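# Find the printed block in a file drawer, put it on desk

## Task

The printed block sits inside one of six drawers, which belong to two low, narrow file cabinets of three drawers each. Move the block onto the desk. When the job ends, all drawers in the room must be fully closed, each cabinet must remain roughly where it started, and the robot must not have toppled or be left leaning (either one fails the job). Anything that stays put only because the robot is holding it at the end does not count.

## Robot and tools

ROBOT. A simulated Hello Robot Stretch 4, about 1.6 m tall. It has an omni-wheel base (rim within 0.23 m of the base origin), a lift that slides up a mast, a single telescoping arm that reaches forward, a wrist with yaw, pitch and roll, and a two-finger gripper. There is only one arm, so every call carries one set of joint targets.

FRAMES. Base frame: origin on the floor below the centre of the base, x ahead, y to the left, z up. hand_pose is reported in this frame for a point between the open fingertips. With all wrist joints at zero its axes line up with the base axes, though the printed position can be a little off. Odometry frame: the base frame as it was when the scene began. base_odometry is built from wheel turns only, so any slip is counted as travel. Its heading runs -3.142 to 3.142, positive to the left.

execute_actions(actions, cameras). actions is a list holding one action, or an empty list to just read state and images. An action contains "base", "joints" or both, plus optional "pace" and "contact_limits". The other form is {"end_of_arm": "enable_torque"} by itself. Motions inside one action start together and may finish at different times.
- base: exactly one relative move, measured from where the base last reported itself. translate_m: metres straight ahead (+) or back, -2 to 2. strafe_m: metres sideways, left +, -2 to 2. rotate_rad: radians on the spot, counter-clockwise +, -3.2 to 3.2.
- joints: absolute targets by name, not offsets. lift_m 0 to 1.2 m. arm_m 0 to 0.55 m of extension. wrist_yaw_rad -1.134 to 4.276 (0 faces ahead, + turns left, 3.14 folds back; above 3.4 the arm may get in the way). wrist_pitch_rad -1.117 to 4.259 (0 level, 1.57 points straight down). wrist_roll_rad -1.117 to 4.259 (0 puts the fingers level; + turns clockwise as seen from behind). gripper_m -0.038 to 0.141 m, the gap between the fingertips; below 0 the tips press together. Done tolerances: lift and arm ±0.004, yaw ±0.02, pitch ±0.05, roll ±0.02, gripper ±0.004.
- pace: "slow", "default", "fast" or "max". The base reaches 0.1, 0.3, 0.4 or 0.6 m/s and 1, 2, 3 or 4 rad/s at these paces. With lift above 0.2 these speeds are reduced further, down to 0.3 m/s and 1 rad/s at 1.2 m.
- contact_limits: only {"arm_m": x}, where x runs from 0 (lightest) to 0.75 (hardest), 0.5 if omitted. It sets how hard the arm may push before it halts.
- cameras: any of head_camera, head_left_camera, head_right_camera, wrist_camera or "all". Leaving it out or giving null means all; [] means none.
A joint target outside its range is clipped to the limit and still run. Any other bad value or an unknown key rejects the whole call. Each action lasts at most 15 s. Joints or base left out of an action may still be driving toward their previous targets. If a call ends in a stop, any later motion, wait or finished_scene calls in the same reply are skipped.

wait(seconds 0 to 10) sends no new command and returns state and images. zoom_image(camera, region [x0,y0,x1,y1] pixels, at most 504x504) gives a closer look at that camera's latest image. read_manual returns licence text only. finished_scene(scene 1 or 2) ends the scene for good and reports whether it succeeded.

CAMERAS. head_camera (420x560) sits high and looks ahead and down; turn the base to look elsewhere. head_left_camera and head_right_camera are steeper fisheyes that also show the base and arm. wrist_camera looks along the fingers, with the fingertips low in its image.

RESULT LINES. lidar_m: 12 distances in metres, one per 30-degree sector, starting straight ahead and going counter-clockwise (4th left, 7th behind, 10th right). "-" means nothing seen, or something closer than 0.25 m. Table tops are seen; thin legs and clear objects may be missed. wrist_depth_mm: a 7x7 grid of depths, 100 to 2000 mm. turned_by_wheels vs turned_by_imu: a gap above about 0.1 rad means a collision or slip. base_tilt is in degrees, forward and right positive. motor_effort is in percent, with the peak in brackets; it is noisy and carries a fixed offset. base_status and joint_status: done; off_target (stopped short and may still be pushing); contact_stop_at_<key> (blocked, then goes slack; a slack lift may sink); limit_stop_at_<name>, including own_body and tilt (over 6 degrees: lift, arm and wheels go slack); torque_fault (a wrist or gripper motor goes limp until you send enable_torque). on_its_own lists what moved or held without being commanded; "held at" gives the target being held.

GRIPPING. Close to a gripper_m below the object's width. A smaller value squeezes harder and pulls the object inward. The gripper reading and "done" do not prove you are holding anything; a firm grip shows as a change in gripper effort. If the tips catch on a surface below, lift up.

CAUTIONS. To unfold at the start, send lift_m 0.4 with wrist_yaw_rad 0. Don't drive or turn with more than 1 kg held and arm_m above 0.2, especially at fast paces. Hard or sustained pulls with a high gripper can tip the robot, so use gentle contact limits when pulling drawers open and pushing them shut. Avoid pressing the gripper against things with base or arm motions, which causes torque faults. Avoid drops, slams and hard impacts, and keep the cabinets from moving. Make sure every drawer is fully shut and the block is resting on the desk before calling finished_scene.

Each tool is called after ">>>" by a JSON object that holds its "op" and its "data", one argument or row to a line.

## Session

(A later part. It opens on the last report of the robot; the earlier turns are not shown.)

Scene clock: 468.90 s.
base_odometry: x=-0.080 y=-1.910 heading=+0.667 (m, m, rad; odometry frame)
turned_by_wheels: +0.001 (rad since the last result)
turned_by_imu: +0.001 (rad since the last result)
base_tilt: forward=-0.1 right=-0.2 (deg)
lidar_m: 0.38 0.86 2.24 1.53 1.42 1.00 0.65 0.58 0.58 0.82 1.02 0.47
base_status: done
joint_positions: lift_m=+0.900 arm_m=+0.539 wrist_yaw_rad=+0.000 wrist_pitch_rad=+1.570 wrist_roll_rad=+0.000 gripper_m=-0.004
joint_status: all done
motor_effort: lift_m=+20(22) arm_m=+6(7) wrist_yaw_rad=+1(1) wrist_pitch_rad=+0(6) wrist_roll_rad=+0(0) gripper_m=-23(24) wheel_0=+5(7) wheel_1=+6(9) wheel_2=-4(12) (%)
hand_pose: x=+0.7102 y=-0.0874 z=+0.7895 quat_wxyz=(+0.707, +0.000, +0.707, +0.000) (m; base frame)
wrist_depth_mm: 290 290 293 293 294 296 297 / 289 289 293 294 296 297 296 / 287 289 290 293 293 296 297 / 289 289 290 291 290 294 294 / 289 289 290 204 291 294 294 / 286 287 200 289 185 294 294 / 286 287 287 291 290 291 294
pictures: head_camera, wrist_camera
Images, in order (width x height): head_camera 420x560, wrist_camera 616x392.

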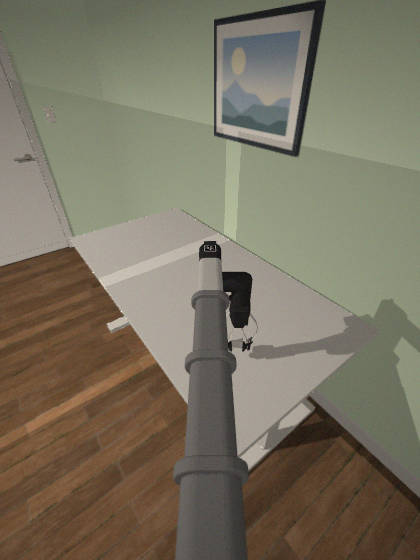

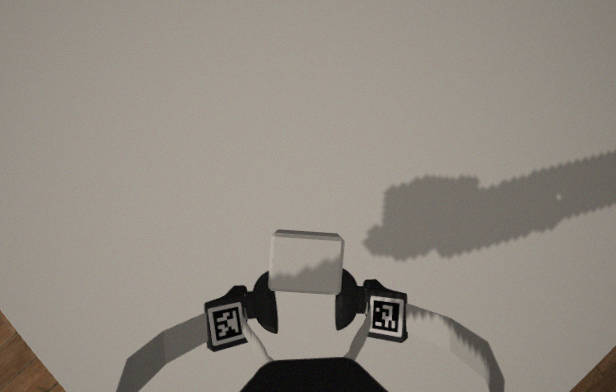

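Depth at grasp was 0.244; lower 0.044.

>>> {"op": "execute_actions", "data": {
  "actions": [
    {"joints":{"lift_m":0.857},"pace":"slow"}
  ],
  "cameras": []
}}

>>> {"op": "execute_actions", "data": {
  "actions": [
    {"joints":{"gripper_m":0.07}}
  ],
  "cameras": []
}}

>>> {"op": "execute_actions", "data": {
  "actions": [
    {"joints":{"lift_m":1.0}}
  ],
  "cameras": ["head_camera","wrist_camera"]
}}

Scene clock: 476.27 s.
base_odometry: x=-0.080 y=-1.910 heading=+0.667 (m, m, rad; odometry frame)
turned_by_wheels: +0.000 (rad since the last result)
turned_by_imu: +0.001 (rad since the last result)
base_tilt: forward=-0.2 right=-0.4 (deg)
lidar_m: 0.38 0.75 2.20 1.51 1.42 1.02 0.65 0.58 0.61 0.82 1.04 0.47
base_status: not commanded
joint_positions: lift_m=+0.857 arm_m=+0.539 wrist_yaw_rad=+0.000 wrist_pitch_rad=+1.570 wrist_roll_rad=+0.000 gripper_m=-0.004
joint_status: all done
motor_effort: lift_m=+16(20) arm_m=+6(6) wrist_yaw_rad=+0(2) wrist_pitch_rad=+1(0) wrist_roll_rad=+1(2) gripper_m=-23(21) wheel_0=+5(5) wheel_1=+6(6) wheel_2=-4(4) (%)
hand_pose: x=+0.7101 y=-0.0874 z=+0.7469 quat_wxyz=(+0.707, +0.000, +0.707, +0.000) (m; base frame)
wrist_depth_mm: 247 248 249 250 252 253 255 / 248 248 249 250 252 253 253 / 246 246 249 250 251 251 254 / 246 247 248 249 250 251 252 / 245 246 248 204 249 250 251 / 244 245 200 248 186 251 252 / 244 246 246 247 248 249 251
pictures: none
No camera images: the call's "cameras" was empty. Leave "cameras" out to get every camera's image.

Scene clock: 477.80 s.
base_odometry: x=-0.080 y=-1.910 heading=+0.667 (m, m, rad; odometry frame)
turned_by_wheels: +0.000 (rad since the last result)
turned_by_imu: +0.000 (rad since the last result)
base_tilt: forward=-0.2 right=-0.3 (deg)
lidar_m: 0.38 0.77 2.22 1.49 1.38 1.01 0.64 0.57 0.61 0.82 1.02 0.49
base_status: not commanded
joint_positions: lift_m=+0.857 arm_m=+0.539 wrist_yaw_rad=+0.000 wrist_pitch_rad=+1.570 wrist_roll_rad=+0.000 gripper_m=+0.070
joint_status: all done
motor_effort: lift_m=+16(16) arm_m=+6(6) wrist_yaw_rad=+0(1) wrist_pitch_rad=+0(0) wrist_roll_rad=-2(2) gripper_m=-2(24) wheel_0=+5(5) wheel_1=+6(6) wheel_2=-4(4) (%)
hand_pose: x=+0.7101 y=-0.0874 z=+0.7469 quat_wxyz=(+0.707, +0.000, +0.707, +0.000) (m; base frame)
wrist_depth_mm: 248 250 248 250 251 252 254 / 248 248 249 250 251 251 252 / 246 247 249 249 249 252 253 / 245 247 247 249 251 251 252 / 245 246 247 250 250 251 252 / 244 246 211 247 196 251 252 / 245 246 246 151 248 250 250
pictures: none
No camera images: the call's "cameras" was empty. Leave "cameras" out to get every camera's image.

Scene clock: 479.47 s.
base_odometry: x=-0.080 y=-1.910 heading=+0.667 (m, m, rad; odometry frame)
turned_by_wheels: +0.000 (rad since the last result)
turned_by_imu: +0.000 (rad since the last result)
base_tilt: forward=-0.2 right=-0.2 (deg)
lidar_m: 0.39 0.84 2.23 1.49 1.40 0.99 0.63 0.59 0.59 0.80 1.02 0.47
base_status: not commanded
joint_positions: lift_m=+1.000 arm_m=+0.539 wrist_yaw_rad=+0.000 wrist_pitch_rad=+1.570 wrist_roll_rad=+0.000 gripper_m=+0.070
joint_status: all done
motor_effort: lift_m=+20(21) arm_m=+6(6) wrist_yaw_rad=+0(0) wrist_pitch_rad=+0(0) wrist_roll_rad=+0(2) gripper_m=-4(2) wheel_0=+5(5) wheel_1=+6(6) wheel_2=-4(4) (%)
hand_pose: x=+0.7101 y=-0.0874 z=+0.8895 quat_wxyz=(+0.707, +0.000, +0.707, +0.000) (m; base frame)
wrist_depth_mm: 387 389 392 397 394 397 394 / 387 394 392 397 394 394 397 / 384 387 392 389 392 397 394 / 387 387 389 392 394 394 392 / 384 387 384 389 394 392 394 / 1078 387 213 392 197 392 750 / 1098 389 384 151 389 394 1098
pictures: head_camera, wrist_camera
Images, in order (width x height): head_camera 420x560, wrist_camera 616x392.

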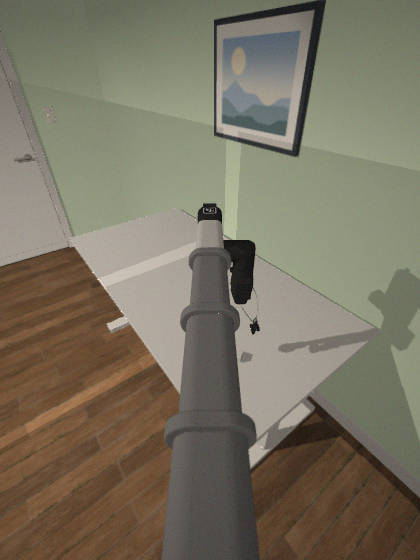

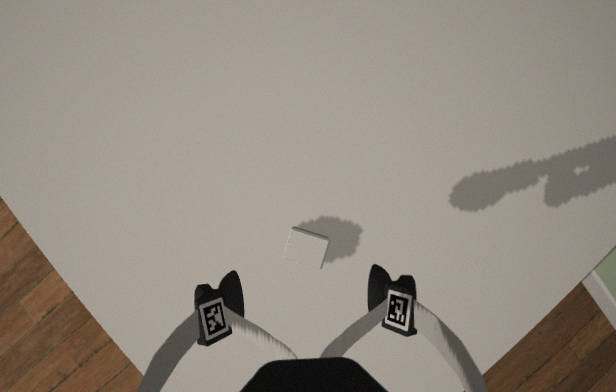

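>>> {"op": "finished_scene", "data": {
  "scene": 1
}}

The scene is finished: the task was done.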